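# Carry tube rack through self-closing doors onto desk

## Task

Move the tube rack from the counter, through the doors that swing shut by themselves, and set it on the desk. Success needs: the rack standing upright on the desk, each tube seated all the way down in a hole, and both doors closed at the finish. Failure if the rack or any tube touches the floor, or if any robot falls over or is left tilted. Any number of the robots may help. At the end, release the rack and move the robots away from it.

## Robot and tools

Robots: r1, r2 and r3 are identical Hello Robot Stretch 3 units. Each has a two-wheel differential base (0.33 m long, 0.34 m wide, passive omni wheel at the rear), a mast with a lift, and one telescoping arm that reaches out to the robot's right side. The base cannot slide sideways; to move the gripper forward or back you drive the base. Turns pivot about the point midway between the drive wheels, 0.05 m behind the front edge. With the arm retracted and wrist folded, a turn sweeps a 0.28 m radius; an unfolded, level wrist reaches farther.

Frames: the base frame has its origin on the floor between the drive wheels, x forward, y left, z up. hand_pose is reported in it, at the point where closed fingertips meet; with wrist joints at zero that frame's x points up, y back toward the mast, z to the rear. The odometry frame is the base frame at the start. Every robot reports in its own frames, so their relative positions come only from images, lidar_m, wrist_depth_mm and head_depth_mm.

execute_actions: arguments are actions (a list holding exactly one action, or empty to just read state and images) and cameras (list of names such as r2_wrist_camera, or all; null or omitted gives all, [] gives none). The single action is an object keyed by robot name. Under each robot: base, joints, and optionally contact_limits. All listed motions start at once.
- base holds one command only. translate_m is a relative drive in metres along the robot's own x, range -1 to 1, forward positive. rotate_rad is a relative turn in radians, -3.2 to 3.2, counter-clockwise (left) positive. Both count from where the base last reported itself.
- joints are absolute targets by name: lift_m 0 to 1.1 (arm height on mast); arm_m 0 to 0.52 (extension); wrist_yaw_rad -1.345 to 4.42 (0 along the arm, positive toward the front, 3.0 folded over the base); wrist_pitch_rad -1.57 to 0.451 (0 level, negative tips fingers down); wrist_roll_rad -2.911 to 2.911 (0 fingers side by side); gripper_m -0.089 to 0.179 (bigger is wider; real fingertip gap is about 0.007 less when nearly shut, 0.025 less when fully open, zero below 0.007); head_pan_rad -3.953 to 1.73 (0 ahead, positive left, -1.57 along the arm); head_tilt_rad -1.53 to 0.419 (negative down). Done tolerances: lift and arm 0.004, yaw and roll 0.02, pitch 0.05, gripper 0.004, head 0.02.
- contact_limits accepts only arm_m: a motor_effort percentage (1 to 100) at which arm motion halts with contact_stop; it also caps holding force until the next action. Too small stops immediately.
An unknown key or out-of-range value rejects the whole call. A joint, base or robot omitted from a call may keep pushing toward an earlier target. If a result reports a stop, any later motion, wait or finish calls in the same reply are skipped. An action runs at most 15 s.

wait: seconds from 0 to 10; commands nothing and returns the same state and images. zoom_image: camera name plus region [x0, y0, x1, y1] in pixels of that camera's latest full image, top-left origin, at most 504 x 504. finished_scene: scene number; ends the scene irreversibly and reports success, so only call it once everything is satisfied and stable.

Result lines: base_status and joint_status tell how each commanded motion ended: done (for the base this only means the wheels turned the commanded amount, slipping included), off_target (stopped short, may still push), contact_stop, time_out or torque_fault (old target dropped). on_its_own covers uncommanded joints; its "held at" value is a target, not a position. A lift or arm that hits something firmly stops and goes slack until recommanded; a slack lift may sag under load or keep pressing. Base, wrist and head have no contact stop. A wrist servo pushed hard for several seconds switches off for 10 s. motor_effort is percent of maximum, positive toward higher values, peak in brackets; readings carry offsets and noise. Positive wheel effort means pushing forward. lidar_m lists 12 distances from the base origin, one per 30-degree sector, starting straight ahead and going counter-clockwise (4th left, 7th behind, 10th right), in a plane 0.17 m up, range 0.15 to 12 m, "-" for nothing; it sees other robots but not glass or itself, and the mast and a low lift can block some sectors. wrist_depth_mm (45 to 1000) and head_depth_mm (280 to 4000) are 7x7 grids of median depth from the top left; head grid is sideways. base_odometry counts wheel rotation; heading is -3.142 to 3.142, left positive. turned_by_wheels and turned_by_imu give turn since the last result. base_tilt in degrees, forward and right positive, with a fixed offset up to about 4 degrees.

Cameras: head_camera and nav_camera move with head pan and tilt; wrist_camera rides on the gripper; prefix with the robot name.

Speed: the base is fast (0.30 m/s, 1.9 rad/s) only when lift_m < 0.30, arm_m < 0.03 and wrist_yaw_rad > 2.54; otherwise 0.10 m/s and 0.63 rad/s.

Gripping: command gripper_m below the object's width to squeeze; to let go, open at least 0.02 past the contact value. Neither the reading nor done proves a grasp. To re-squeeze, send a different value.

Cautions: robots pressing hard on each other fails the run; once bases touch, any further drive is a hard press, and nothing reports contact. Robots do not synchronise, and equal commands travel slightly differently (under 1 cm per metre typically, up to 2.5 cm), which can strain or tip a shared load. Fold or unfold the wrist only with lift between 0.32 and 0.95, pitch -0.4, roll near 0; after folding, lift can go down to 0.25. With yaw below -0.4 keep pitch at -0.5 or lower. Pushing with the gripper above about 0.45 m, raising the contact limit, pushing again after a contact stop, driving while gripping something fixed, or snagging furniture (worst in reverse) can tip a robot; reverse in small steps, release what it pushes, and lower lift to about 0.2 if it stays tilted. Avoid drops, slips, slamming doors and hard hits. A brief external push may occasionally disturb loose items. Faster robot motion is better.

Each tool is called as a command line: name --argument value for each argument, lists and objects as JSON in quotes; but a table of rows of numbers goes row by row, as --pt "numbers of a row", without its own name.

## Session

execute_actions --actions '[]'

Scene clock: 0.00 s.
r1.base_odometry: x=+0.000 y=+0.000 heading=+0.000 (m, m, rad; r1's odometry frame)
r1.turned_by_wheels: +0.000 (rad since the last result)
r1.turned_by_imu: +0.000 (rad since the last result)
r1.base_tilt: forward=+2.2 right=+0.5 (deg)
r1.lidar_m: 1.07 0.97 0.97 1.18 2.30 1.26 2.49 2.18 2.20 1.41 1.28 1.28
r1.head_depth_mm: 1427 1434 1437 1436 1437 1442 1421 / 1501 1467 1453 1418 1388 1365 1340 / 1370 1328 1311 1291 1274 1249 1223 / 1239 1224 1200 1184 1163 1151 1129 / 1139 1119 1106 1094 1080 1067 1043 / 1057 1047 1027 1012 999 993 978 / 986 971 962 947 933 924 915
r1.base_status: not commanded
r1.joint_positions: lift_m=+0.567 arm_m=+0.001 wrist_yaw_rad=+2.957 wrist_pitch_rad=-0.575 wrist_roll_rad=+0.004 gripper_m=+0.037 head_pan_rad=-0.007 head_tilt_rad=+0.014
r1.joint_status: not commanded
r1.motor_effort: left_wheel=+0 right_wheel=+0 lift_m=+19 arm_m=+0 wrist_yaw_rad=+1 wrist_pitch_rad=+7 wrist_roll_rad=+0 gripper_m=+1 head_pan_rad=+0 head_tilt_rad=+1 (%)
r1.hand_pose: x=+0.0158 y=+0.0530 z=+0.5465 quat_wxyz=(+0.263, +0.695, +0.137, +0.656) (m; r1's base frame)
r1.wrist_depth_mm: - - - - 972 832 721 / - - - - - 888 771 / - - - - - 937 816 / 942 932 972 986 - 970 855 / 811 822 - 835 850 857 854 / 710 720 - 728 751 750 751 / 632 633 646 657 644 657 665
r2.base_odometry: x=+0.000 y=+0.000 heading=+0.000 (m, m, rad; r2's odometry frame)
r2.turned_by_wheels: +0.000 (rad since the last result)
r2.turned_by_imu: +0.000 (rad since the last result)
r2.base_tilt: forward=+0.8 right=-0.3 (deg)
r2.lidar_m: 2.68 2.86 2.44 2.45 1.70 1.50 1.43 0.81 0.69 0.69 0.79 1.36
r2.head_depth_mm: 1769 2449 2471 2478 2462 2461 2121 / 1772 2503 2542 2549 2522 2514 2124 / 1773 2578 2614 2601 2615 2608 2096 / 1790 2670 2708 2699 2681 2676 2092 / 1800 2733 2804 2790 2790 2808 2078 / 1816 2727 2900 2913 2890 2858 2082 / 1816 2766 3006 3003 2999 2945 2056
r2.base_status: not commanded
r2.joint_positions: lift_m=+0.417 arm_m=-0.002 wrist_yaw_rad=+2.896 wrist_pitch_rad=-0.430 wrist_roll_rad=-0.011 gripper_m=+0.037 head_pan_rad=+0.006 head_tilt_rad=-0.010
r2.joint_status: not commanded
r2.motor_effort: left_wheel=+1 right_wheel=-1 lift_m=+40 arm_m=+0 wrist_yaw_rad=-1 wrist_pitch_rad=+4 wrist_roll_rad=+0 gripper_m=+0 head_pan_rad=+0 head_tilt_rad=+2 (%)
r2.hand_pose: x=+0.0330 y=+0.0731 z=+0.4270 quat_wxyz=(+0.234, +0.700, +0.067, +0.671) (m; r2's base frame)
r2.wrist_depth_mm: - - - - - - - / - - - - - - - / - - - - - - - / 991 - - - - - - / 803 - 845 839 867 867 878 / 676 - 709 705 725 715 719 / 587 593 578 602 593 614 619
r3.base_odometry: x=+0.000 y=+0.000 heading=+0.000 (m, m, rad; r3's odometry frame)
r3.turned_by_wheels: +0.000 (rad since the last result)
r3.turned_by_imu: +0.000 (rad since the last result)
r3.base_tilt: forward=-0.7 right=+0.4 (deg)
r3.lidar_m: 2.40 2.57 1.19 1.42 1.33 1.36 1.76 1.73 2.06 1.94 1.81 1.93
r3.head_depth_mm: 2035 2114 2108 2116 2129 2128 2110 / 2068 2347 2350 2352 2370 2364 2242 / 2076 2635 2634 2644 2662 2673 2234 / 2079 2973 3047 3037 3045 2989 2263 / 2078 2939 3035 3047 3077 3008 2236 / 2097 2779 2801 2852 2820 2832 2224 / 2101 2604 2587 2622 2607 2655 2222
r3.base_status: not commanded
r3.joint_positions: lift_m=+0.445 arm_m=-0.002 wrist_yaw_rad=+3.035 wrist_pitch_rad=-0.597 wrist_roll_rad=+0.011 gripper_m=+0.037 head_pan_rad=+0.000 head_tilt_rad=-0.017
r3.joint_status: not commanded
r3.motor_effort: left_wheel=-1 right_wheel=-1 lift_m=+29 arm_m=-1 wrist_yaw_rad=+0 wrist_pitch_rad=+5 wrist_roll_rad=+0 gripper_m=+0 head_pan_rad=+0 head_tilt_rad=+2 (%)
r3.hand_pose: x=-0.0001 y=+0.0544 z=+0.4201 quat_wxyz=(+0.245, +0.689, +0.171, +0.660) (m; r3's base frame)
r3.wrist_depth_mm: - - - - - - - / - - - - - - - / 861 876 896 882 897 911 903 / 745 771 760 764 765 774 778 / 647 670 - 667 695 683 693 / 591 599 - 617 606 603 610 / 529 - - - 535 549 548
pictures: r1_head_camera (sideways: a quarter turn clockwise sets it upright), r1_nav_camera (sideways: a quarter turn counterclockwise sets it upright), r1_wrist_camera, r2_head_camera (sideways: a quarter turn clockwise sets it upright), r2_nav_camera (sideways: a quarter turn counterclockwise sets it upright), r2_wrist_camera, r3_head_camera (sideways: a quarter turn clockwise sets it upright), r3_nav_camera (sideways: a quarter turn counterclockwise sets it upright), r3_wrist_camera
Images, in order (width x height): r1_head_camera 896x504, r1_nav_camera 672x504, r1_wrist_camera 644x364, r2_head_camera 896x504, r2_nav_camera 672x504, r2_wrist_camera 644x364, r3_head_camera 896x504, r3_nav_camera 672x504, r3_wrist_camera 644x364.

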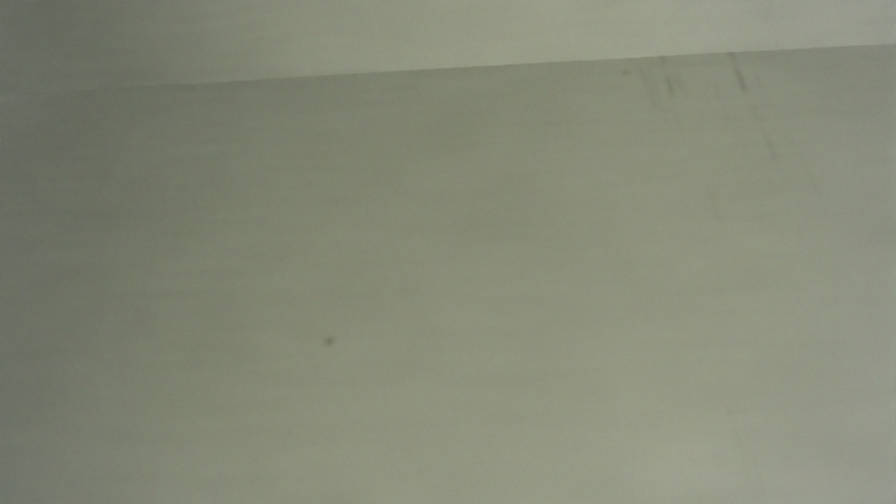

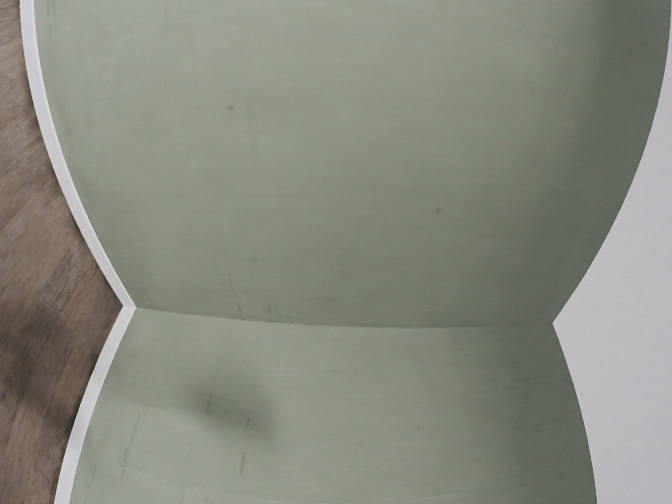

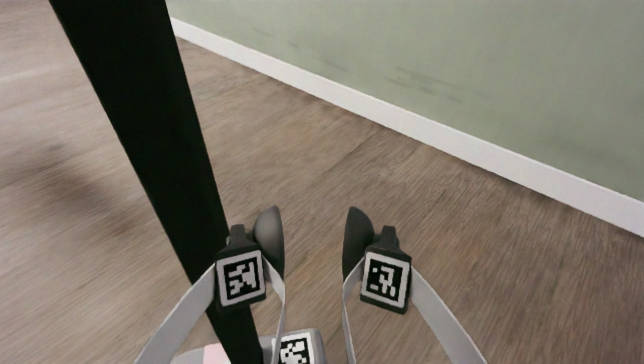

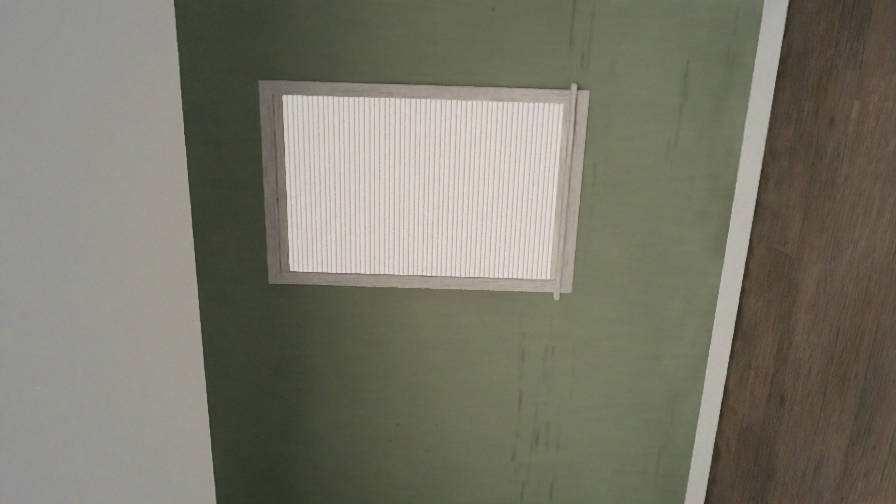

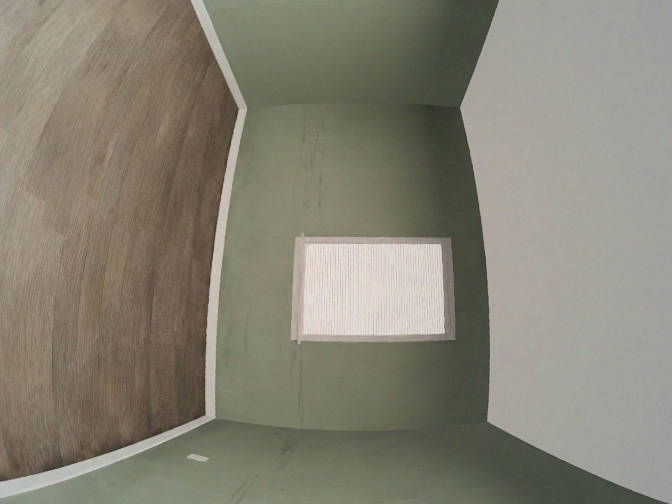

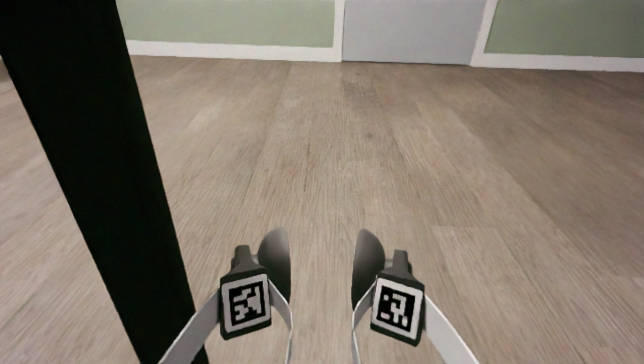

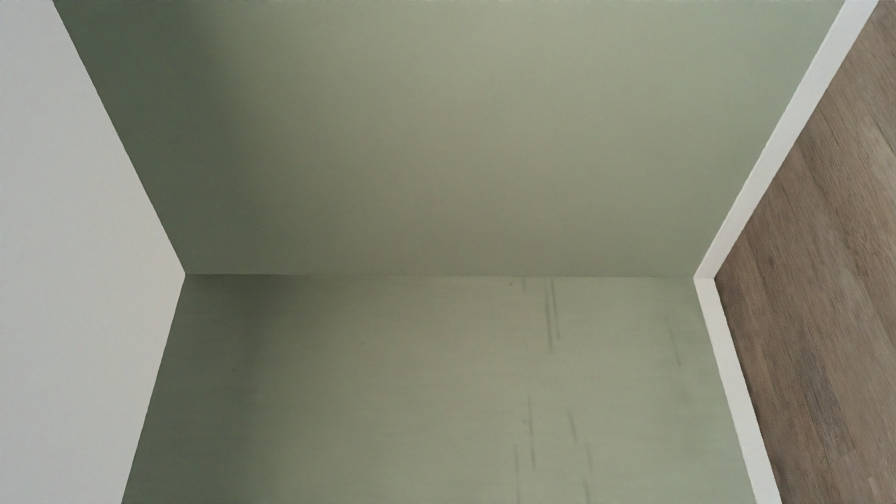

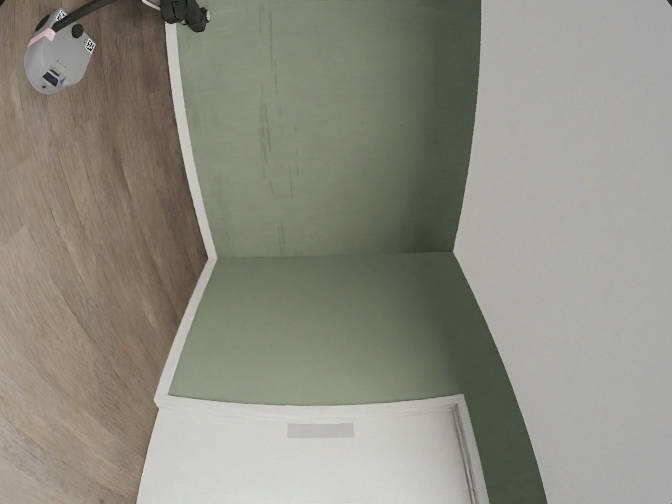

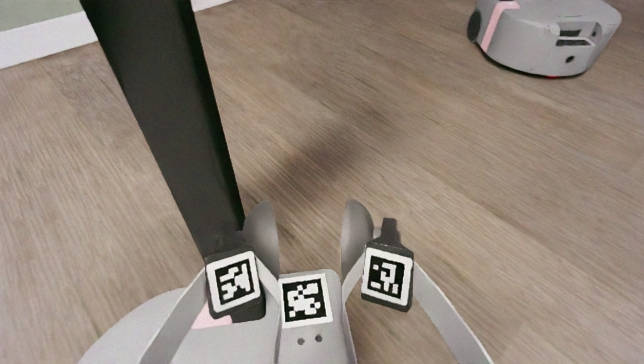

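execute_actions --actions '[{"r1":{"base":{"rotate_rad":-2.2},"joints":{"wrist_pitch_rad":-0.4,"wrist_yaw_rad":3.0,"lift_m":0.28,"head_tilt_rad":-0.6}},"r2":{"joints":{"head_pan_rad":-3.4,"head_tilt_rad":-0.3,"lift_m":0.28}},"r3":{"base":{"rotate_rad":-0.9},"joints":{"wrist_pitch_rad":-0.4,"lift_m":0.28,"head_tilt_rad":-0.3}}}]' --cameras '["r1_nav_camera","r2_nav_camera","r2_head_camera","r3_nav_camera","r3_head_camera"]'

Scene clock: 4.87 s.
r1.base_odometry: x=+0.000 y=+0.000 heading=-2.200 (m, m, rad; r1's odometry frame)
r1.turned_by_wheels: -2.200 (rad since the last result)
r1.turned_by_imu: -2.204 (rad since the last result)
r1.base_tilt: forward=+2.1 right=+0.5 (deg)
r1.lidar_m: 2.18 1.51 1.28 1.28 1.14 0.97 0.96 1.10 1.85 1.17 2.58 2.19
r1.head_depth_mm: 1788 1982 2143 2275 1831 1479 1257 / 1819 1969 2222 2348 1828 1506 1264 / 1897 2048 2292 2391 1863 1512 1271 / 1891 2110 2313 2424 1851 1514 1268 / 1941 2131 2366 2425 1872 1520 1284 / 2006 2220 2442 2491 1899 1535 1292 / 2039 2200 2319 2300 1928 1551 1298
r1.base_status: done
r1.joint_positions: lift_m=+0.280 arm_m=+0.001 wrist_yaw_rad=+2.998 wrist_pitch_rad=-0.421 wrist_roll_rad=+0.004 gripper_m=+0.037 head_pan_rad=-0.007 head_tilt_rad=-0.593
r1.joint_status: all done
r1.motor_effort: left_wheel=+3(10) right_wheel=-2(5) lift_m=+16(18) arm_m=+0(1) wrist_yaw_rad=+2(5) wrist_pitch_rad=+11(12) wrist_roll_rad=+0(1) gripper_m=-2(0) head_pan_rad=+0(1) head_tilt_rad=-4(33) (%)
r1.hand_pose: x=+0.0108 y=+0.0761 z=+0.2922 quat_wxyz=(+0.198, +0.701, +0.098, +0.678) (m; r1's base frame)
r1.wrist_depth_mm: - - - - - - - / - - - - - - - / 880 900 924 945 966 960 - / 677 688 715 711 725 735 743 / 564 564 - 582 603 596 593 / 474 498 - 503 502 491 503 / - - - - 423 428 431
r2.base_odometry: x=+0.000 y=+0.000 heading=+0.000 (m, m, rad; r2's odometry frame)
r2.turned_by_wheels: +0.000 (rad since the last result)
r2.turned_by_imu: -0.001 (rad since the last result)
r2.base_tilt: forward=+0.8 right=-0.3 (deg)
r2.lidar_m: 2.68 2.86 2.44 2.45 1.70 1.50 1.43 0.81 0.69 0.69 0.79 1.36
r2.head_depth_mm: 1762 1856 1960 1496 1552 1665 1481 / 1765 1871 1970 1652 1592 1694 1485 / 1782 1868 1974 2088 2209 1906 1479 / 1779 1886 1983 2113 2232 1898 1470 / 1790 1877 1991 2113 2262 1910 1469 / 1796 1891 1994 2129 2257 1889 1461 / 1767 1812 1848 1877 1905 1807 1458
r2.base_status: not commanded
r2.joint_positions: lift_m=+0.280 arm_m=-0.002 wrist_yaw_rad=+2.896 wrist_pitch_rad=-0.430 wrist_roll_rad=-0.011 gripper_m=+0.037 head_pan_rad=-3.393 head_tilt_rad=-0.296
r2.joint_status: all done
r2.motor_effort: left_wheel=+0(1) right_wheel=+0(0) lift_m=+30(39) arm_m=+0(1) wrist_yaw_rad=-1(1) wrist_pitch_rad=+4(4) wrist_roll_rad=+0(0) gripper_m=+0(0) head_pan_rad=-4(49) head_tilt_rad=-2(25) (%)
r2.hand_pose: x=+0.0330 y=+0.0730 z=+0.2902 quat_wxyz=(+0.235, +0.700, +0.067, +0.671) (m; r2's base frame)
r2.wrist_depth_mm: - - - - - - - / - - - - - - - / 973 - - - - - - / 755 - 775 785 796 816 832 / 608 - 617 624 637 646 655 / 513 - 535 525 542 531 541 / 449 - - 451 441 460 464
r3.base_odometry: x=+0.000 y=+0.000 heading=-0.900 (m, m, rad; r3's odometry frame)
r3.turned_by_wheels: -0.900 (rad since the last result)
r3.turned_by_imu: -0.909 (rad since the last result)
r3.base_tilt: forward=-0.7 right=+0.4 (deg)
r3.lidar_m: 1.81 2.01 2.63 1.31 1.46 1.36 1.33 1.41 2.02 1.73 2.06 1.87
r3.head_depth_mm: 1592 1675 1764 1876 1992 2011 1578 / 1598 1676 1772 1869 2000 2020 1570 / 1612 1680 1777 1875 1988 2016 1579 / 1634 1723 1829 1925 2041 2005 1567 / 1672 1758 1859 1981 2098 1977 1568 / 1661 1751 1847 1985 2110 1987 1556 / 1677 1776 1861 1977 2119 1983 1539
r3.base_status: done
r3.joint_positions: lift_m=+0.280 arm_m=-0.002 wrist_yaw_rad=+3.035 wrist_pitch_rad=-0.422 wrist_roll_rad=+0.011 gripper_m=+0.037 head_pan_rad=+0.000 head_tilt_rad=-0.297
r3.joint_status: all done
r3.motor_effort: left_wheel=+2(6) right_wheel=-3(10) lift_m=+22(26) arm_m=-1(1) wrist_yaw_rad=+0(0) wrist_pitch_rad=+10(11) wrist_roll_rad=+0(0) gripper_m=+0(0) head_pan_rad=+1(0) head_tilt_rad=-1(24) (%)
r3.hand_pose: x=+0.0026 y=+0.0798 z=+0.2920 quat_wxyz=(+0.186, +0.702, +0.110, +0.679) (m; r3's base frame)
r3.wrist_depth_mm: - - - - - - - / - - - - - - - / 832 854 847 851 840 850 862 / 679 676 687 682 682 678 685 / 565 559 - 563 600 565 580 / 480 498 - - 488 487 490 / - - - - 426 426 426
pictures: r1_nav_camera (sideways: a quarter turn counterclockwise sets it upright), r2_head_camera (sideways: a quarter turn clockwise sets it upright), r2_nav_camera (sideways: a quarter turn counterclockwise sets it upright), r3_head_camera (sideways: a quarter turn clockwise sets it upright), r3_nav_camera (sideways: a quarter turn counterclockwise sets it upright)
Images, in order (width x height): r1_nav_camera 672x504, r2_head_camera 896x504, r2_nav_camera 672x504, r3_head_camera 896x504, r3_nav_camera 672x504.

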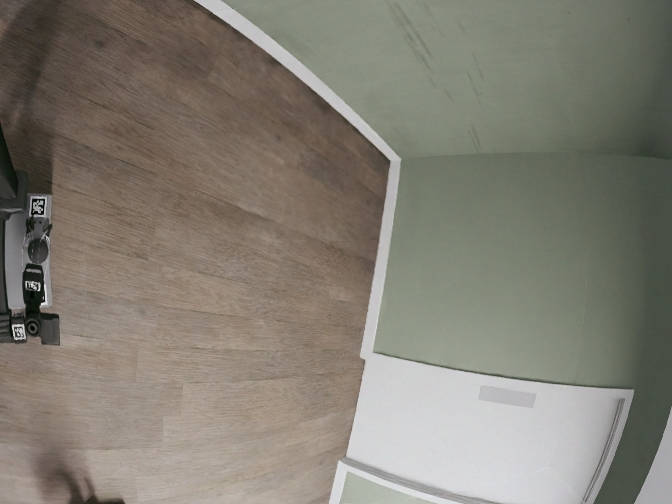

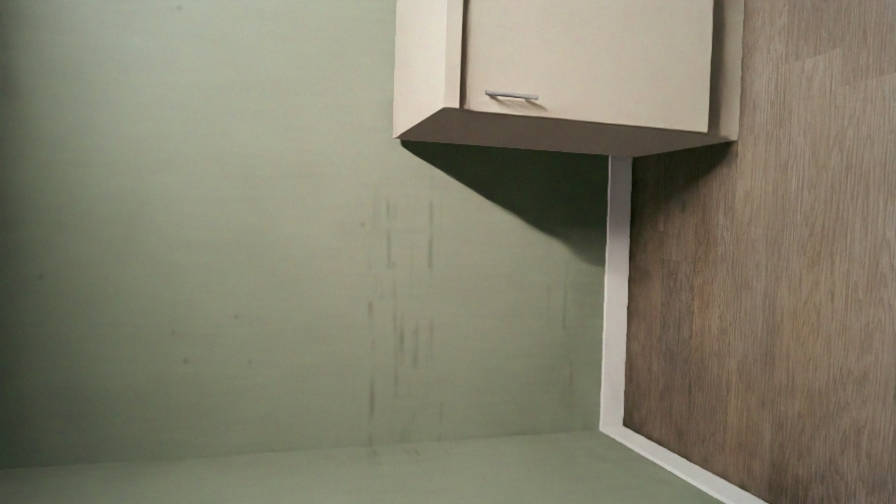

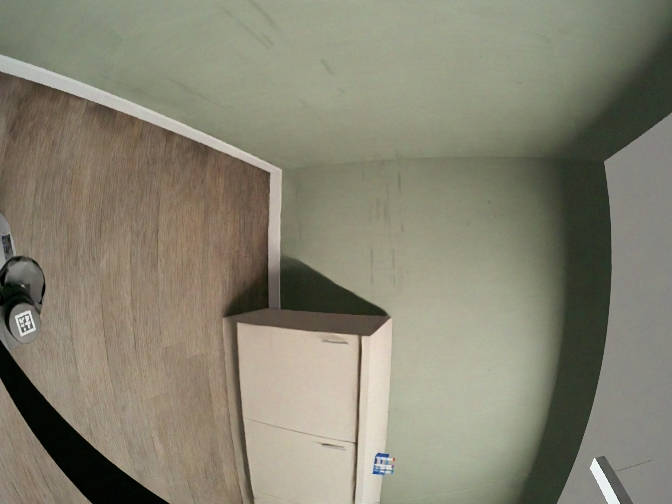

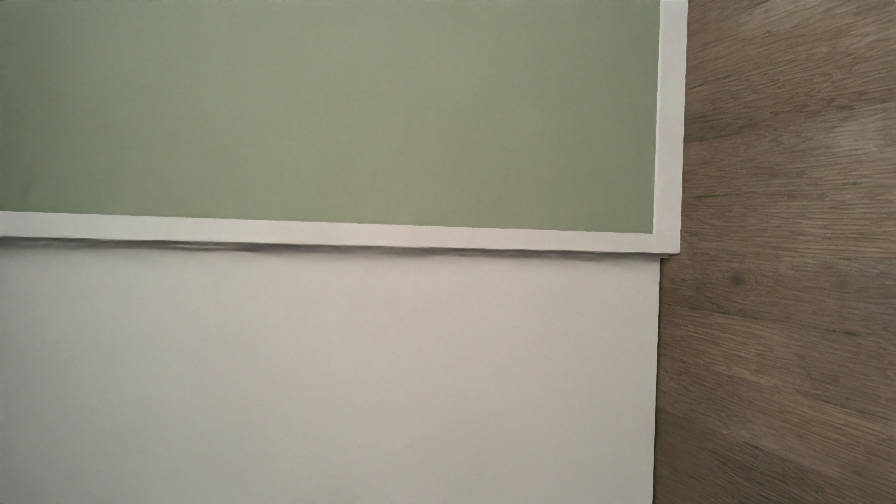

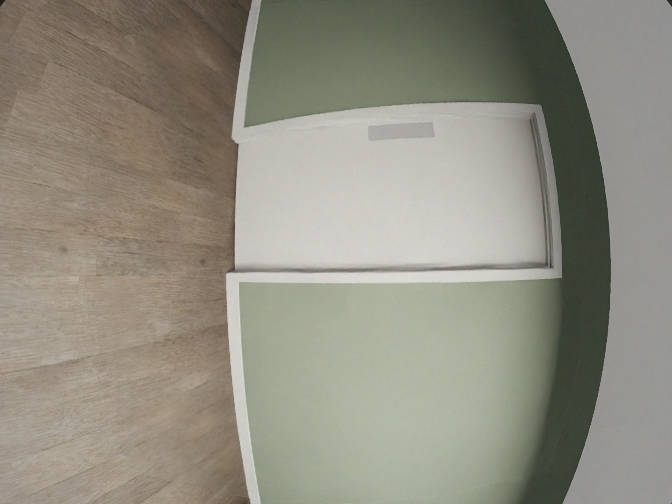

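execute_actions --actions '[{"r2":{"base":{"rotate_rad":1.87},"joints":{"head_pan_rad":-1.57,"head_tilt_rad":-0.5}},"r3":{"base":{"rotate_rad":-2.72},"joints":{"head_pan_rad":-3.3,"head_tilt_rad":-0.8}},"r1":{"base":{"rotate_rad":-0.3}}}]' --cameras '[]'

execute_actions --actions '[{"r2":{"base":{"translate_m":1.0}},"r3":{"base":{"translate_m":-1.0}}}]' --cameras '[]'

execute_actions --actions '[{"r2":{"base":{"translate_m":0.62}},"r3":{"base":{"translate_m":-0.6}}}]' --cameras '[]'

execute_actions --actions '[{"r2":{"base":{"rotate_rad":2.58}},"r3":{"base":{"rotate_rad":-0.5},"joints":{"lift_m":0.32}}}]' --cameras '["r2_nav_camera","r2_head_camera","r3_nav_camera"]'

Scene clock: 8.87 s.
r1.base_odometry: x=+0.000 y=+0.000 heading=-2.500 (m, m, rad; r1's odometry frame)
r1.turned_by_wheels: -0.300 (rad since the last result)
r1.turned_by_imu: -0.300 (rad since the last result)
r1.base_tilt: forward=+2.1 right=+0.5 (deg)
r1.lidar_m: 2.18 1.96 1.35 1.28 1.30 1.02 0.97 0.99 1.29 2.99 1.30 2.39
r1.head_depth_mm: 1942 2123 2357 2329 1826 1495 1258 / 1926 2110 2358 2354 1838 1491 1266 / 1880 2083 2240 2378 1849 1497 1272 / 1859 2007 2252 2389 1842 1513 1286 / 1834 2018 2241 2369 1877 1522 1290 / 1828 2008 2199 2377 1905 1539 1297 / 1820 1986 2202 2357 1921 1548 1297
r1.base_status: done
r1.joint_positions: lift_m=+0.280 arm_m=+0.001 wrist_yaw_rad=+2.998 wrist_pitch_rad=-0.421 wrist_roll_rad=+0.004 gripper_m=+0.037 head_pan_rad=-0.007 head_tilt_rad=-0.593
r1.joint_status: not commanded
r1.motor_effort: left_wheel=+2(9) right_wheel=-2(5) lift_m=+16(16) arm_m=+1(0) wrist_yaw_rad=+3(3) wrist_pitch_rad=+11(11) wrist_roll_rad=+0(1) gripper_m=+0(1) head_pan_rad=+0(0) head_tilt_rad=-3(4) (%)
r1.hand_pose: x=+0.0108 y=+0.0762 z=+0.2922 quat_wxyz=(+0.198, +0.701, +0.098, +0.678) (m; r1's base frame)
r1.wrist_depth_mm: - - - - - - - / - - - - - - - / 893 880 905 938 946 971 - / 683 695 714 724 728 737 744 / 559 568 - 581 597 598 590 / 472 486 - 502 501 498 502 / - - - - 421 430 431
r2.base_odometry: x=+0.000 y=+0.000 heading=+1.870 (m, m, rad; r2's odometry frame)
r2.turned_by_wheels: +1.870 (rad since the last result)
r2.turned_by_imu: +1.877 (rad since the last result)
r2.base_tilt: forward=+0.8 right=-0.3 (deg)
r2.lidar_m: 2.00 1.51 1.50 0.96 0.71 0.69 0.72 1.00 2.67 2.80 2.52 2.44
r2.head_depth_mm: 2242 2381 2549 2676 1983 1561 1270 / 2374 2523 2774 2747 1984 1553 1272 / 2497 2676 2970 2755 1984 1549 1270 / 2658 2859 3119 2734 1982 1551 1267 / 2817 3086 3396 2724 1966 1542 1265 / 2843 3082 3279 2724 1974 1545 1267 / 2546 2748 2927 2690 1961 1538 1258
r2.base_status: done
r2.joint_positions: lift_m=+0.280 arm_m=-0.002 wrist_yaw_rad=+2.896 wrist_pitch_rad=-0.430 wrist_roll_rad=-0.011 gripper_m=+0.037 head_pan_rad=-1.577 head_tilt_rad=-0.494
r2.joint_status: all done
r2.motor_effort: left_wheel=+0(6) right_wheel=+2(10) lift_m=+30(31) arm_m=+0(0) wrist_yaw_rad=+1(0) wrist_pitch_rad=+4(4) wrist_roll_rad=+0(0) gripper_m=-1(0) head_pan_rad=+4(50) head_tilt_rad=-3(21) (%)
r2.hand_pose: x=+0.0330 y=+0.0730 z=+0.2902 quat_wxyz=(+0.235, +0.700, +0.067, +0.671) (m; r2's base frame)
r2.wrist_depth_mm: - 903 - - - - - / - 978 - - - - - / - 943 - - - - - / 671 - 770 802 811 832 818 / 607 - 627 635 633 643 653 / 507 - 538 524 538 542 539 / 459 - - 449 438 459 468
r3.base_odometry: x=+0.000 y=+0.000 heading=+2.663 (m, m, rad; r3's odometry frame)
r3.turned_by_wheels: -2.720 (rad since the last result)
r3.turned_by_imu: -2.741 (rad since the last result)
r3.base_tilt: forward=-0.7 right=+0.4 (deg)
r3.lidar_m: 1.37 1.83 1.73 2.06 1.90 1.81 1.95 2.50 2.57 1.30 1.40 1.33
r3.head_depth_mm: 1596 1780 2006 1855 1556 1342 1196 / 1686 1885 2110 1846 1555 1330 1175 / 1724 1943 2161 1832 1542 1321 1200 / 1795 2045 2207 1815 1532 1319 1196 / 1835 2095 2198 1822 1523 1319 1186 / 1851 2125 2220 1800 1518 1310 1151 / 1909 2193 2195 1790 1513 1305 1152
r3.base_status: done
r3.joint_positions: lift_m=+0.280 arm_m=-0.002 wrist_yaw_rad=+3.035 wrist_pitch_rad=-0.422 wrist_roll_rad=+0.011 gripper_m=+0.037 head_pan_rad=-3.293 head_tilt_rad=-0.791
r3.joint_status: all done
r3.motor_effort: left_wheel=+2(12) right_wheel=-3(10) lift_m=+23(23) arm_m=-1(2) wrist_yaw_rad=+0(0) wrist_pitch_rad=+10(10) wrist_roll_rad=+0(0) gripper_m=+0(0) head_pan_rad=-3(34) head_tilt_rad=-4(37) (%)
r3.hand_pose: x=+0.0026 y=+0.0798 z=+0.2921 quat_wxyz=(+0.186, +0.702, +0.110, +0.679) (m; r3's base frame)
r3.wrist_depth_mm: - - - - - - - / - - - - - - - / 829 848 846 847 851 859 864 / 689 677 684 691 690 682 685 / 558 558 - 568 585 564 574 / 484 500 - - 486 483 491 / - - - - 426 427 430
pictures: none
No camera images: the call's "cameras" was empty. Leave "cameras" out to get every camera's image.

Scene clock: 13.97 s.
r1.base_odometry: x=+0.000 y=+0.000 heading=-2.500 (m, m, rad; r1's odometry frame)
r1.turned_by_wheels: +0.000 (rad since the last result)
r1.turned_by_imu: +0.000 (rad since the last result)
r1.base_tilt: forward=+2.1 right=+0.5 (deg)
r1.lidar_m: 2.18 1.95 1.35 1.28 1.30 1.02 0.96 0.99 1.28 2.99 3.33 1.46
r1.head_depth_mm: 1957 2143 2336 2358 1771 1479 1249 / 1939 2113 2343 2372 1833 1495 1261 / 1887 2084 2282 2399 1856 1502 1264 / 1862 2028 2252 2394 1885 1515 1279 / 1852 2019 2227 2373 1867 1529 1273 / 1829 1997 2192 2345 1885 1536 1289 / 1838 2000 2208 2348 1923 1549 1301
r1.base_status: not commanded
r1.joint_positions: lift_m=+0.280 arm_m=+0.001 wrist_yaw_rad=+2.998 wrist_pitch_rad=-0.421 wrist_roll_rad=+0.004 gripper_m=+0.037 head_pan_rad=-0.007 head_tilt_rad=-0.593
r1.joint_status: not commanded
r1.motor_effort: left_wheel=+3(2) right_wheel=-1(1) lift_m=+15(15) arm_m=+1(1) wrist_yaw_rad=+2(3) wrist_pitch_rad=+11(11) wrist_roll_rad=-1(1) gripper_m=-1(1) head_pan_rad=-1(1) head_tilt_rad=-4(4) (%)
r1.hand_pose: x=+0.0108 y=+0.0762 z=+0.2922 quat_wxyz=(+0.198, +0.701, +0.098, +0.678) (m; r1's base frame)
r1.wrist_depth_mm: - - - - - - - / - - - - - - - / 873 876 928 944 959 958 - / 688 689 711 705 716 734 759 / 562 560 - 580 608 594 592 / 476 495 - 504 500 495 500 / - - - - 425 428 428
r2.base_odometry: x=-0.295 y=+0.956 heading=+1.870 (m, m, rad; r2's odometry frame)
r2.turned_by_wheels: +0.000 (rad since the last result)
r2.turned_by_imu: -0.002 (rad since the last result)
r2.base_tilt: forward=+0.9 right=-0.3 (deg)
r2.lidar_m: 1.29 0.96 0.94 0.98 1.60 1.55 1.61 2.23 3.18 2.23 1.65 1.59
r2.head_depth_mm: 2649 2862 3078 2771 2000 1555 1271 / 2789 3055 3278 2758 1989 1549 1274 / 2834 3122 3417 2754 1984 1544 1276 / 2446 2672 2907 2723 1972 1545 1270 / 2111 2287 2480 2586 1985 1543 1265 / 1870 2001 2149 2326 1961 1547 1265 / 1666 1773 1903 2047 1965 1536 1262
r2.base_status: done
r2.joint_positions: lift_m=+0.280 arm_m=-0.002 wrist_yaw_rad=+2.896 wrist_pitch_rad=-0.431 wrist_roll_rad=-0.011 gripper_m=+0.037 head_pan_rad=-1.577 head_tilt_rad=-0.494
r2.joint_status: not commanded
r2.motor_effort: left_wheel=-1(4) right_wheel=+2(8) lift_m=+31(31) arm_m=+0(0) wrist_yaw_rad=+0(1) wrist_pitch_rad=+4(4) wrist_roll_rad=+0(0) gripper_m=+0(0) head_pan_rad=+4(5) head_tilt_rad=-3(3) (%)
r2.hand_pose: x=+0.0330 y=+0.0730 z=+0.2901 quat_wxyz=(+0.235, +0.700, +0.067, +0.671) (m; r2's base frame)
r2.wrist_depth_mm: - - - 957 884 827 753 / - - - - 949 874 817 / 993 - - - - 957 942 / 733 - 766 785 791 810 847 / 607 - 633 633 648 645 649 / 508 - 532 527 539 537 543 / 452 - - 453 441 454 466
r3.base_odometry: x=+0.888 y=-0.460 heading=+2.664 (m, m, rad; r3's odometry frame)
r3.turned_by_wheels: +0.000 (rad since the last result)
r3.turned_by_imu: -0.010 (rad since the last result)
r3.base_tilt: forward=-0.7 right=+0.3 (deg)
r3.lidar_m: 2.27 2.42 2.22 1.40 1.04 1.01 1.03 1.27 2.10 2.15 1.46 2.22
r3.head_depth_mm: 847 951 1093 1285 1490 1337 1190 / 871 986 1142 1342 1505 1336 1175 / 900 1022 1180 1391 1535 1320 1208 / 923 1055 1223 1464 1538 1320 1205 / 951 1087 1270 1505 1526 1317 1179 / 925 1053 1222 1487 1516 1318 1153 / 943 1095 1291 1583 1508 1303 1150
r3.base_status: done
r3.joint_positions: lift_m=+0.280 arm_m=-0.002 wrist_yaw_rad=+3.035 wrist_pitch_rad=-0.421 wrist_roll_rad=+0.011 gripper_m=+0.037 head_pan_rad=-3.293 head_tilt_rad=-0.791
r3.joint_status: not commanded
r3.motor_effort: left_wheel=+2(6) right_wheel=-2(10) lift_m=+23(23) arm_m=-1(1) wrist_yaw_rad=+0(0) wrist_pitch_rad=+10(11) wrist_roll_rad=+0(0) gripper_m=+0(0) head_pan_rad=-2(3) head_tilt_rad=-4(4) (%)
r3.hand_pose: x=+0.0026 y=+0.0799 z=+0.2922 quat_wxyz=(+0.185, +0.702, +0.110, +0.679) (m; r3's base frame)
r3.wrist_depth_mm: 864 - - - - - - / 904 - - - - - - / 834 840 844 845 850 851 859 / 681 674 678 685 678 682 687 / 570 559 - 569 594 573 575 / 478 499 - - 487 490 489 / - - - - 430 431 430
pictures: none
No camera images: the call's "cameras" was empty. Leave "cameras" out to get every camera's image.

Scene clock: 17.67 s.
r1.base_odometry: x=+0.000 y=+0.000 heading=-2.500 (m, m, rad; r1's odometry frame)
r1.turned_by_wheels: +0.000 (rad since the last result)
r1.turned_by_imu: +0.000 (rad since the last result)
r1.base_tilt: forward=+2.1 right=+0.5 (deg)
r1.lidar_m: 1.82 1.96 1.35 1.28 1.30 1.02 0.97 0.99 1.29 2.99 3.34 2.39
r1.head_depth_mm: 1899 2101 2320 2244 1818 1484 1252 / 1924 2123 2266 2104 1832 1491 1274 / 1871 2056 2268 2308 1841 1513 1268 / 1849 2026 2225 2390 1867 1509 1279 / 1846 2041 2228 2389 1897 1535 1283 / 1837 1988 2202 2354 1887 1531 1291 / 1832 2006 2182 2362 1928 1545 1305
r1.base_status: not commanded
r1.joint_positions: lift_m=+0.280 arm_m=+0.001 wrist_yaw_rad=+2.998 wrist_pitch_rad=-0.421 wrist_roll_rad=+0.004 gripper_m=+0.037 head_pan_rad=-0.007 head_tilt_rad=-0.593
r1.joint_status: not commanded
r1.motor_effort: left_wheel=+2(2) right_wheel=-1(1) lift_m=+16(15) arm_m=+1(0) wrist_yaw_rad=+2(2) wrist_pitch_rad=+11(11) wrist_roll_rad=-1(0) gripper_m=+0(0) head_pan_rad=-1(1) head_tilt_rad=-4(4) (%)
r1.hand_pose: x=+0.0108 y=+0.0762 z=+0.2922 quat_wxyz=(+0.198, +0.701, +0.098, +0.678) (m; r1's base frame)
r1.wrist_depth_mm: - - - - - - - / - - - - - - - / 878 868 922 924 933 948 - / 686 688 724 707 732 738 725 / 556 566 - 575 592 591 604 / 478 498 - 504 498 497 497 / - - - - 420 429 430
r2.base_odometry: x=-0.477 y=+1.548 heading=+1.870 (m, m, rad; r2's odometry frame)
r2.turned_by_wheels: +0.000 (rad since the last result)
r2.turned_by_imu: -0.002 (rad since the last result)
r2.base_tilt: forward=+1.0 right=-0.3 (deg)
r2.lidar_m: 0.84 0.63 0.61 0.64 0.90 2.08 2.17 2.99 3.49 1.48 1.10 1.06
r2.head_depth_mm: 2839 3140 3404 2749 1992 1552 1275 / 2331 2654 3080 2742 1990 1548 1271 / 1913 2137 2390 2526 1974 1551 1271 / 1619 1777 1959 2175 1978 1550 1270 / 1413 1524 1651 1813 1900 1547 1266 / 1235 1296 1407 1542 1673 1539 1263 / 1108 1181 1264 1350 1454 1495 1264
r2.base_status: done
r2.joint_positions: lift_m=+0.280 arm_m=-0.002 wrist_yaw_rad=+2.896 wrist_pitch_rad=-0.431 wrist_roll_rad=-0.011 gripper_m=+0.037 head_pan_rad=-1.577 head_tilt_rad=-0.494
r2.joint_status: not commanded
r2.motor_effort: left_wheel=-1(4) right_wheel=+2(8) lift_m=+31(30) arm_m=+0(0) wrist_yaw_rad=-1(1) wrist_pitch_rad=+4(4) wrist_roll_rad=+0(0) gripper_m=+0(0) head_pan_rad=+4(4) head_tilt_rad=-3(3) (%)
r2.hand_pose: x=+0.0330 y=+0.0730 z=+0.2901 quat_wxyz=(+0.235, +0.700, +0.067, +0.671) (m; r2's base frame)
r2.wrist_depth_mm: - 754 687 625 587 543 508 / - 820 748 674 628 583 536 / 963 950 903 798 730 618 572 / 743 - 754 792 775 732 665 / 602 - 624 629 638 647 657 / 502 - 543 523 541 539 545 / 454 - - 453 442 460 460
r3.base_odometry: x=+1.421 y=-0.736 heading=+2.664 (m, m, rad; r3's odometry frame)
r3.turned_by_wheels: +0.000 (rad since the last result)
r3.turned_by_imu: -0.006 (rad since the last result)
r3.base_tilt: forward=-0.7 right=+0.4 (deg)
r3.lidar_m: 2.82 2.92 1.92 0.71 0.50 0.47 0.44 0.55 1.33 1.87 1.84 1.83
r3.head_depth_mm: 379 428 490 574 691 871 1116 / 391 442 507 598 727 929 1150 / 401 455 525 625 767 992 1189 / 412 469 547 656 814 1070 1212 / 415 472 542 643 788 1021 1176 / 373 421 484 582 750 1036 1161 / 365 426 516 634 822 1160 1148
r3.base_status: done
r3.joint_positions: lift_m=+0.280 arm_m=-0.002 wrist_yaw_rad=+3.035 wrist_pitch_rad=-0.421 wrist_roll_rad=+0.011 gripper_m=+0.037 head_pan_rad=-3.293 head_tilt_rad=-0.791
r3.joint_status: not commanded
r3.motor_effort: left_wheel=+2(6) right_wheel=-3(12) lift_m=+23(23) arm_m=-2(1) wrist_yaw_rad=+0(0) wrist_pitch_rad=+10(10) wrist_roll_rad=+0(0) gripper_m=+0(0) head_pan_rad=-2(3) head_tilt_rad=-4(4) (%)
r3.hand_pose: x=+0.0026 y=+0.0799 z=+0.2922 quat_wxyz=(+0.185, +0.702, +0.110, +0.679) (m; r3's base frame)
r3.wrist_depth_mm: 445 - 804 - - - - / 463 - 877 - - - - / 479 556 857 854 843 862 864 / 490 601 684 681 687 681 690 / 513 555 - 570 589 574 570 / 488 500 - - 487 494 491 / - - - - 426 426 429
pictures: none
No camera images: the call's "cameras" was empty. Leave "cameras" out to get every camera's image.

Scene clock: 20.43 s.
r1.base_odometry: x=+0.000 y=+0.000 heading=-2.500 (m, m, rad; r1's odometry frame)
r1.turned_by_wheels: +0.000 (rad since the last result)
r1.turned_by_imu: +0.000 (rad since the last result)
r1.base_tilt: forward=+2.2 right=+0.6 (deg)
r1.lidar_m: 1.82 1.95 1.35 1.28 1.31 1.02 0.97 0.99 1.28 3.00 3.33 1.94
r1.head_depth_mm: 1894 2110 2261 2146 1819 1494 1254 / 1931 2111 2274 2120 1843 1500 1261 / 1893 2081 2266 2388 1855 1506 1272 / 1872 2029 2237 2424 1870 1517 1275 / 1847 2029 2218 2374 1882 1527 1284 / 1830 2005 2238 2361 1899 1543 1286 / 1828 1971 2169 2353 1913 1550 1305
r1.base_status: not commanded
r1.joint_positions: lift_m=+0.280 arm_m=+0.001 wrist_yaw_rad=+2.998 wrist_pitch_rad=-0.421 wrist_roll_rad=+0.004 gripper_m=+0.037 head_pan_rad=-0.007 head_tilt_rad=-0.593
r1.joint_status: not commanded
r1.motor_effort: left_wheel=+2(3) right_wheel=-2(1) lift_m=+16(16) arm_m=-1(0) wrist_yaw_rad=+3(2) wrist_pitch_rad=+11(11) wrist_roll_rad=-1(1) gripper_m=+0(1) head_pan_rad=-1(1) head_tilt_rad=-4(4) (%)
r1.hand_pose: x=+0.0108 y=+0.0762 z=+0.2922 quat_wxyz=(+0.198, +0.701, +0.098, +0.678) (m; r1's base frame)
r1.wrist_depth_mm: - - - - - - - / - - - - - - - / 901 858 935 940 952 954 - / 687 705 710 704 721 735 740 / 566 568 - 579 602 590 597 / 475 491 - 507 501 493 503 / - - - - 421 423 432
r2.base_odometry: x=-0.477 y=+1.548 heading=-1.834 (m, m, rad; r2's odometry frame)
r2.turned_by_wheels: +2.580 (rad since the last result)
r2.turned_by_imu: +2.592 (rad since the last result)
r2.base_tilt: forward=+0.8 right=-0.3 (deg)
r2.lidar_m: 2.07 2.14 2.88 3.48 1.55 1.11 1.06 0.87 0.64 0.61 0.63 0.87
r2.head_depth_mm: 1012 1104 1181 833 710 808 935 / 1010 1104 1181 830 712 811 940 / 1012 1102 1175 830 715 813 948 / 1014 1110 1181 825 717 817 952 / 1016 1106 1167 824 721 824 956 / 1016 1106 1183 822 723 826 960 / 1014 1110 1184 820 725 827 969
r2.base_status: done
r2.joint_positions: lift_m=+0.280 arm_m=-0.002 wrist_yaw_rad=+2.896 wrist_pitch_rad=-0.431 wrist_roll_rad=-0.011 gripper_m=+0.037 head_pan_rad=-1.577 head_tilt_rad=-0.495
r2.joint_status: not commanded
r2.motor_effort: left_wheel=-1(2) right_wheel=+2(9) lift_m=+31(31) arm_m=-1(1) wrist_yaw_rad=+1(1) wrist_pitch_rad=+5(4) wrist_roll_rad=+0(0) gripper_m=+0(0) head_pan_rad=+4(5) head_tilt_rad=-3(3) (%)
r2.hand_pose: x=+0.0330 y=+0.0729 z=+0.2901 quat_wxyz=(+0.235, +0.700, +0.067, +0.671) (m; r2's base frame)
r2.wrist_depth_mm: - - - - - - - / - - - - - - - / - - - - - - - / 757 - 770 788 810 797 819 / 607 - 623 624 629 649 653 / 510 - 529 529 532 533 540 / 455 - - 450 441 466 461
r3.base_odometry: x=+1.421 y=-0.736 heading=+2.164 (m, m, rad; r3's odometry frame)
r3.turned_by_wheels: -0.500 (rad since the last result)
r3.turned_by_imu: -0.504 (rad since the last result)
r3.base_tilt: forward=-0.7 right=+0.4 (deg)
r3.lidar_m: 1.84 2.84 2.91 1.73 0.69 0.49 0.47 0.44 0.56 1.45 1.88 1.83
r3.head_depth_mm: 431 499 589 721 929 1267 1201 / 423 486 574 695 888 1229 1167 / 414 475 555 672 849 1152 1208 / 406 465 541 652 817 1092 - / 397 453 528 631 785 1036 1183 / 390 443 514 613 756 987 1161 / 382 435 501 594 730 903 1093
r3.base_status: done
r3.joint_positions: lift_m=+0.320 arm_m=-0.002 wrist_yaw_rad=+3.035 wrist_pitch_rad=-0.421 wrist_roll_rad=+0.011 gripper_m=+0.037 head_pan_rad=-3.293 head_tilt_rad=-0.791
r3.joint_status: all done
r3.motor_effort: left_wheel=+2(9) right_wheel=-3(11) lift_m=+34(35) arm_m=-1(2) wrist_yaw_rad=+0(0) wrist_pitch_rad=+10(10) wrist_roll_rad=+0(0) gripper_m=+0(0) head_pan_rad=-2(3) head_tilt_rad=-4(4) (%)
r3.hand_pose: x=+0.0026 y=+0.0799 z=+0.3317 quat_wxyz=(+0.185, +0.702, +0.110, +0.679) (m; r3's base frame)
r3.wrist_depth_mm: 650 - - - - - - / 706 - - - - - - / 758 813 936 926 944 961 937 / 709 742 744 739 753 764 763 / 628 623 - 628 644 627 628 / 531 537 - 557 536 535 541 / 479 - - - 464 470 472
pictures: r2_head_camera (sideways: a quarter turn clockwise sets it upright), r2_nav_camera (sideways: a quarter turn counterclockwise sets it upright), r3_nav_camera (sideways: a quarter turn counterclockwise sets it upright)
Images, in order (width x height): r2_head_camera 896x504, r2_nav_camera 672x504, r3_nav_camera 672x504.

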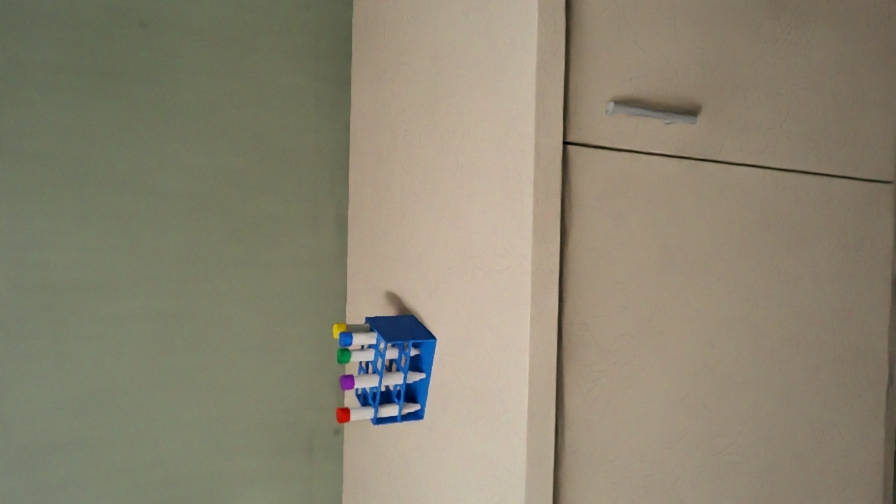

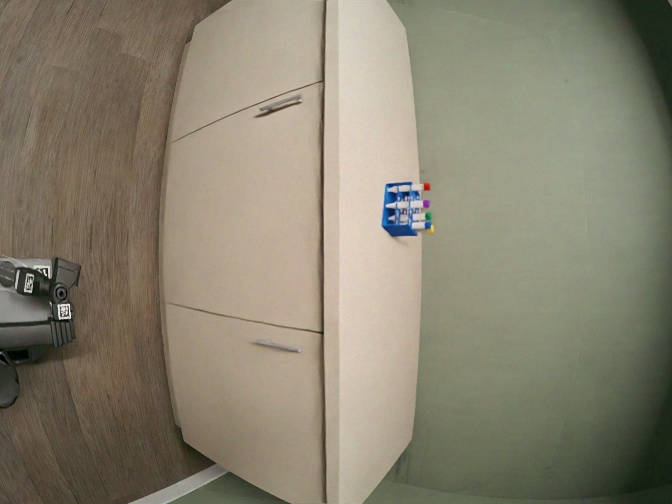

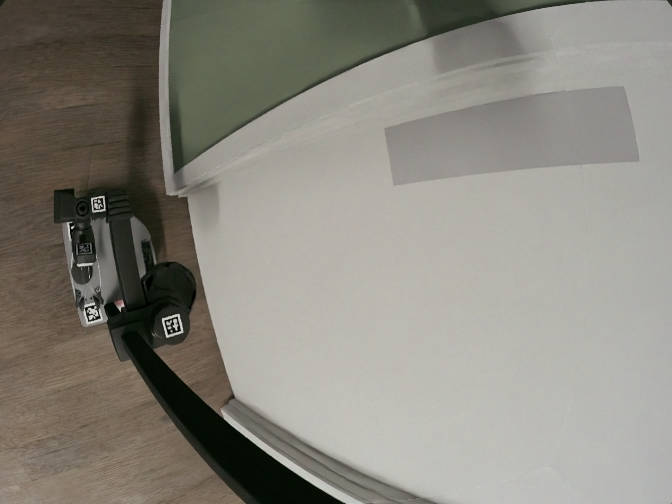

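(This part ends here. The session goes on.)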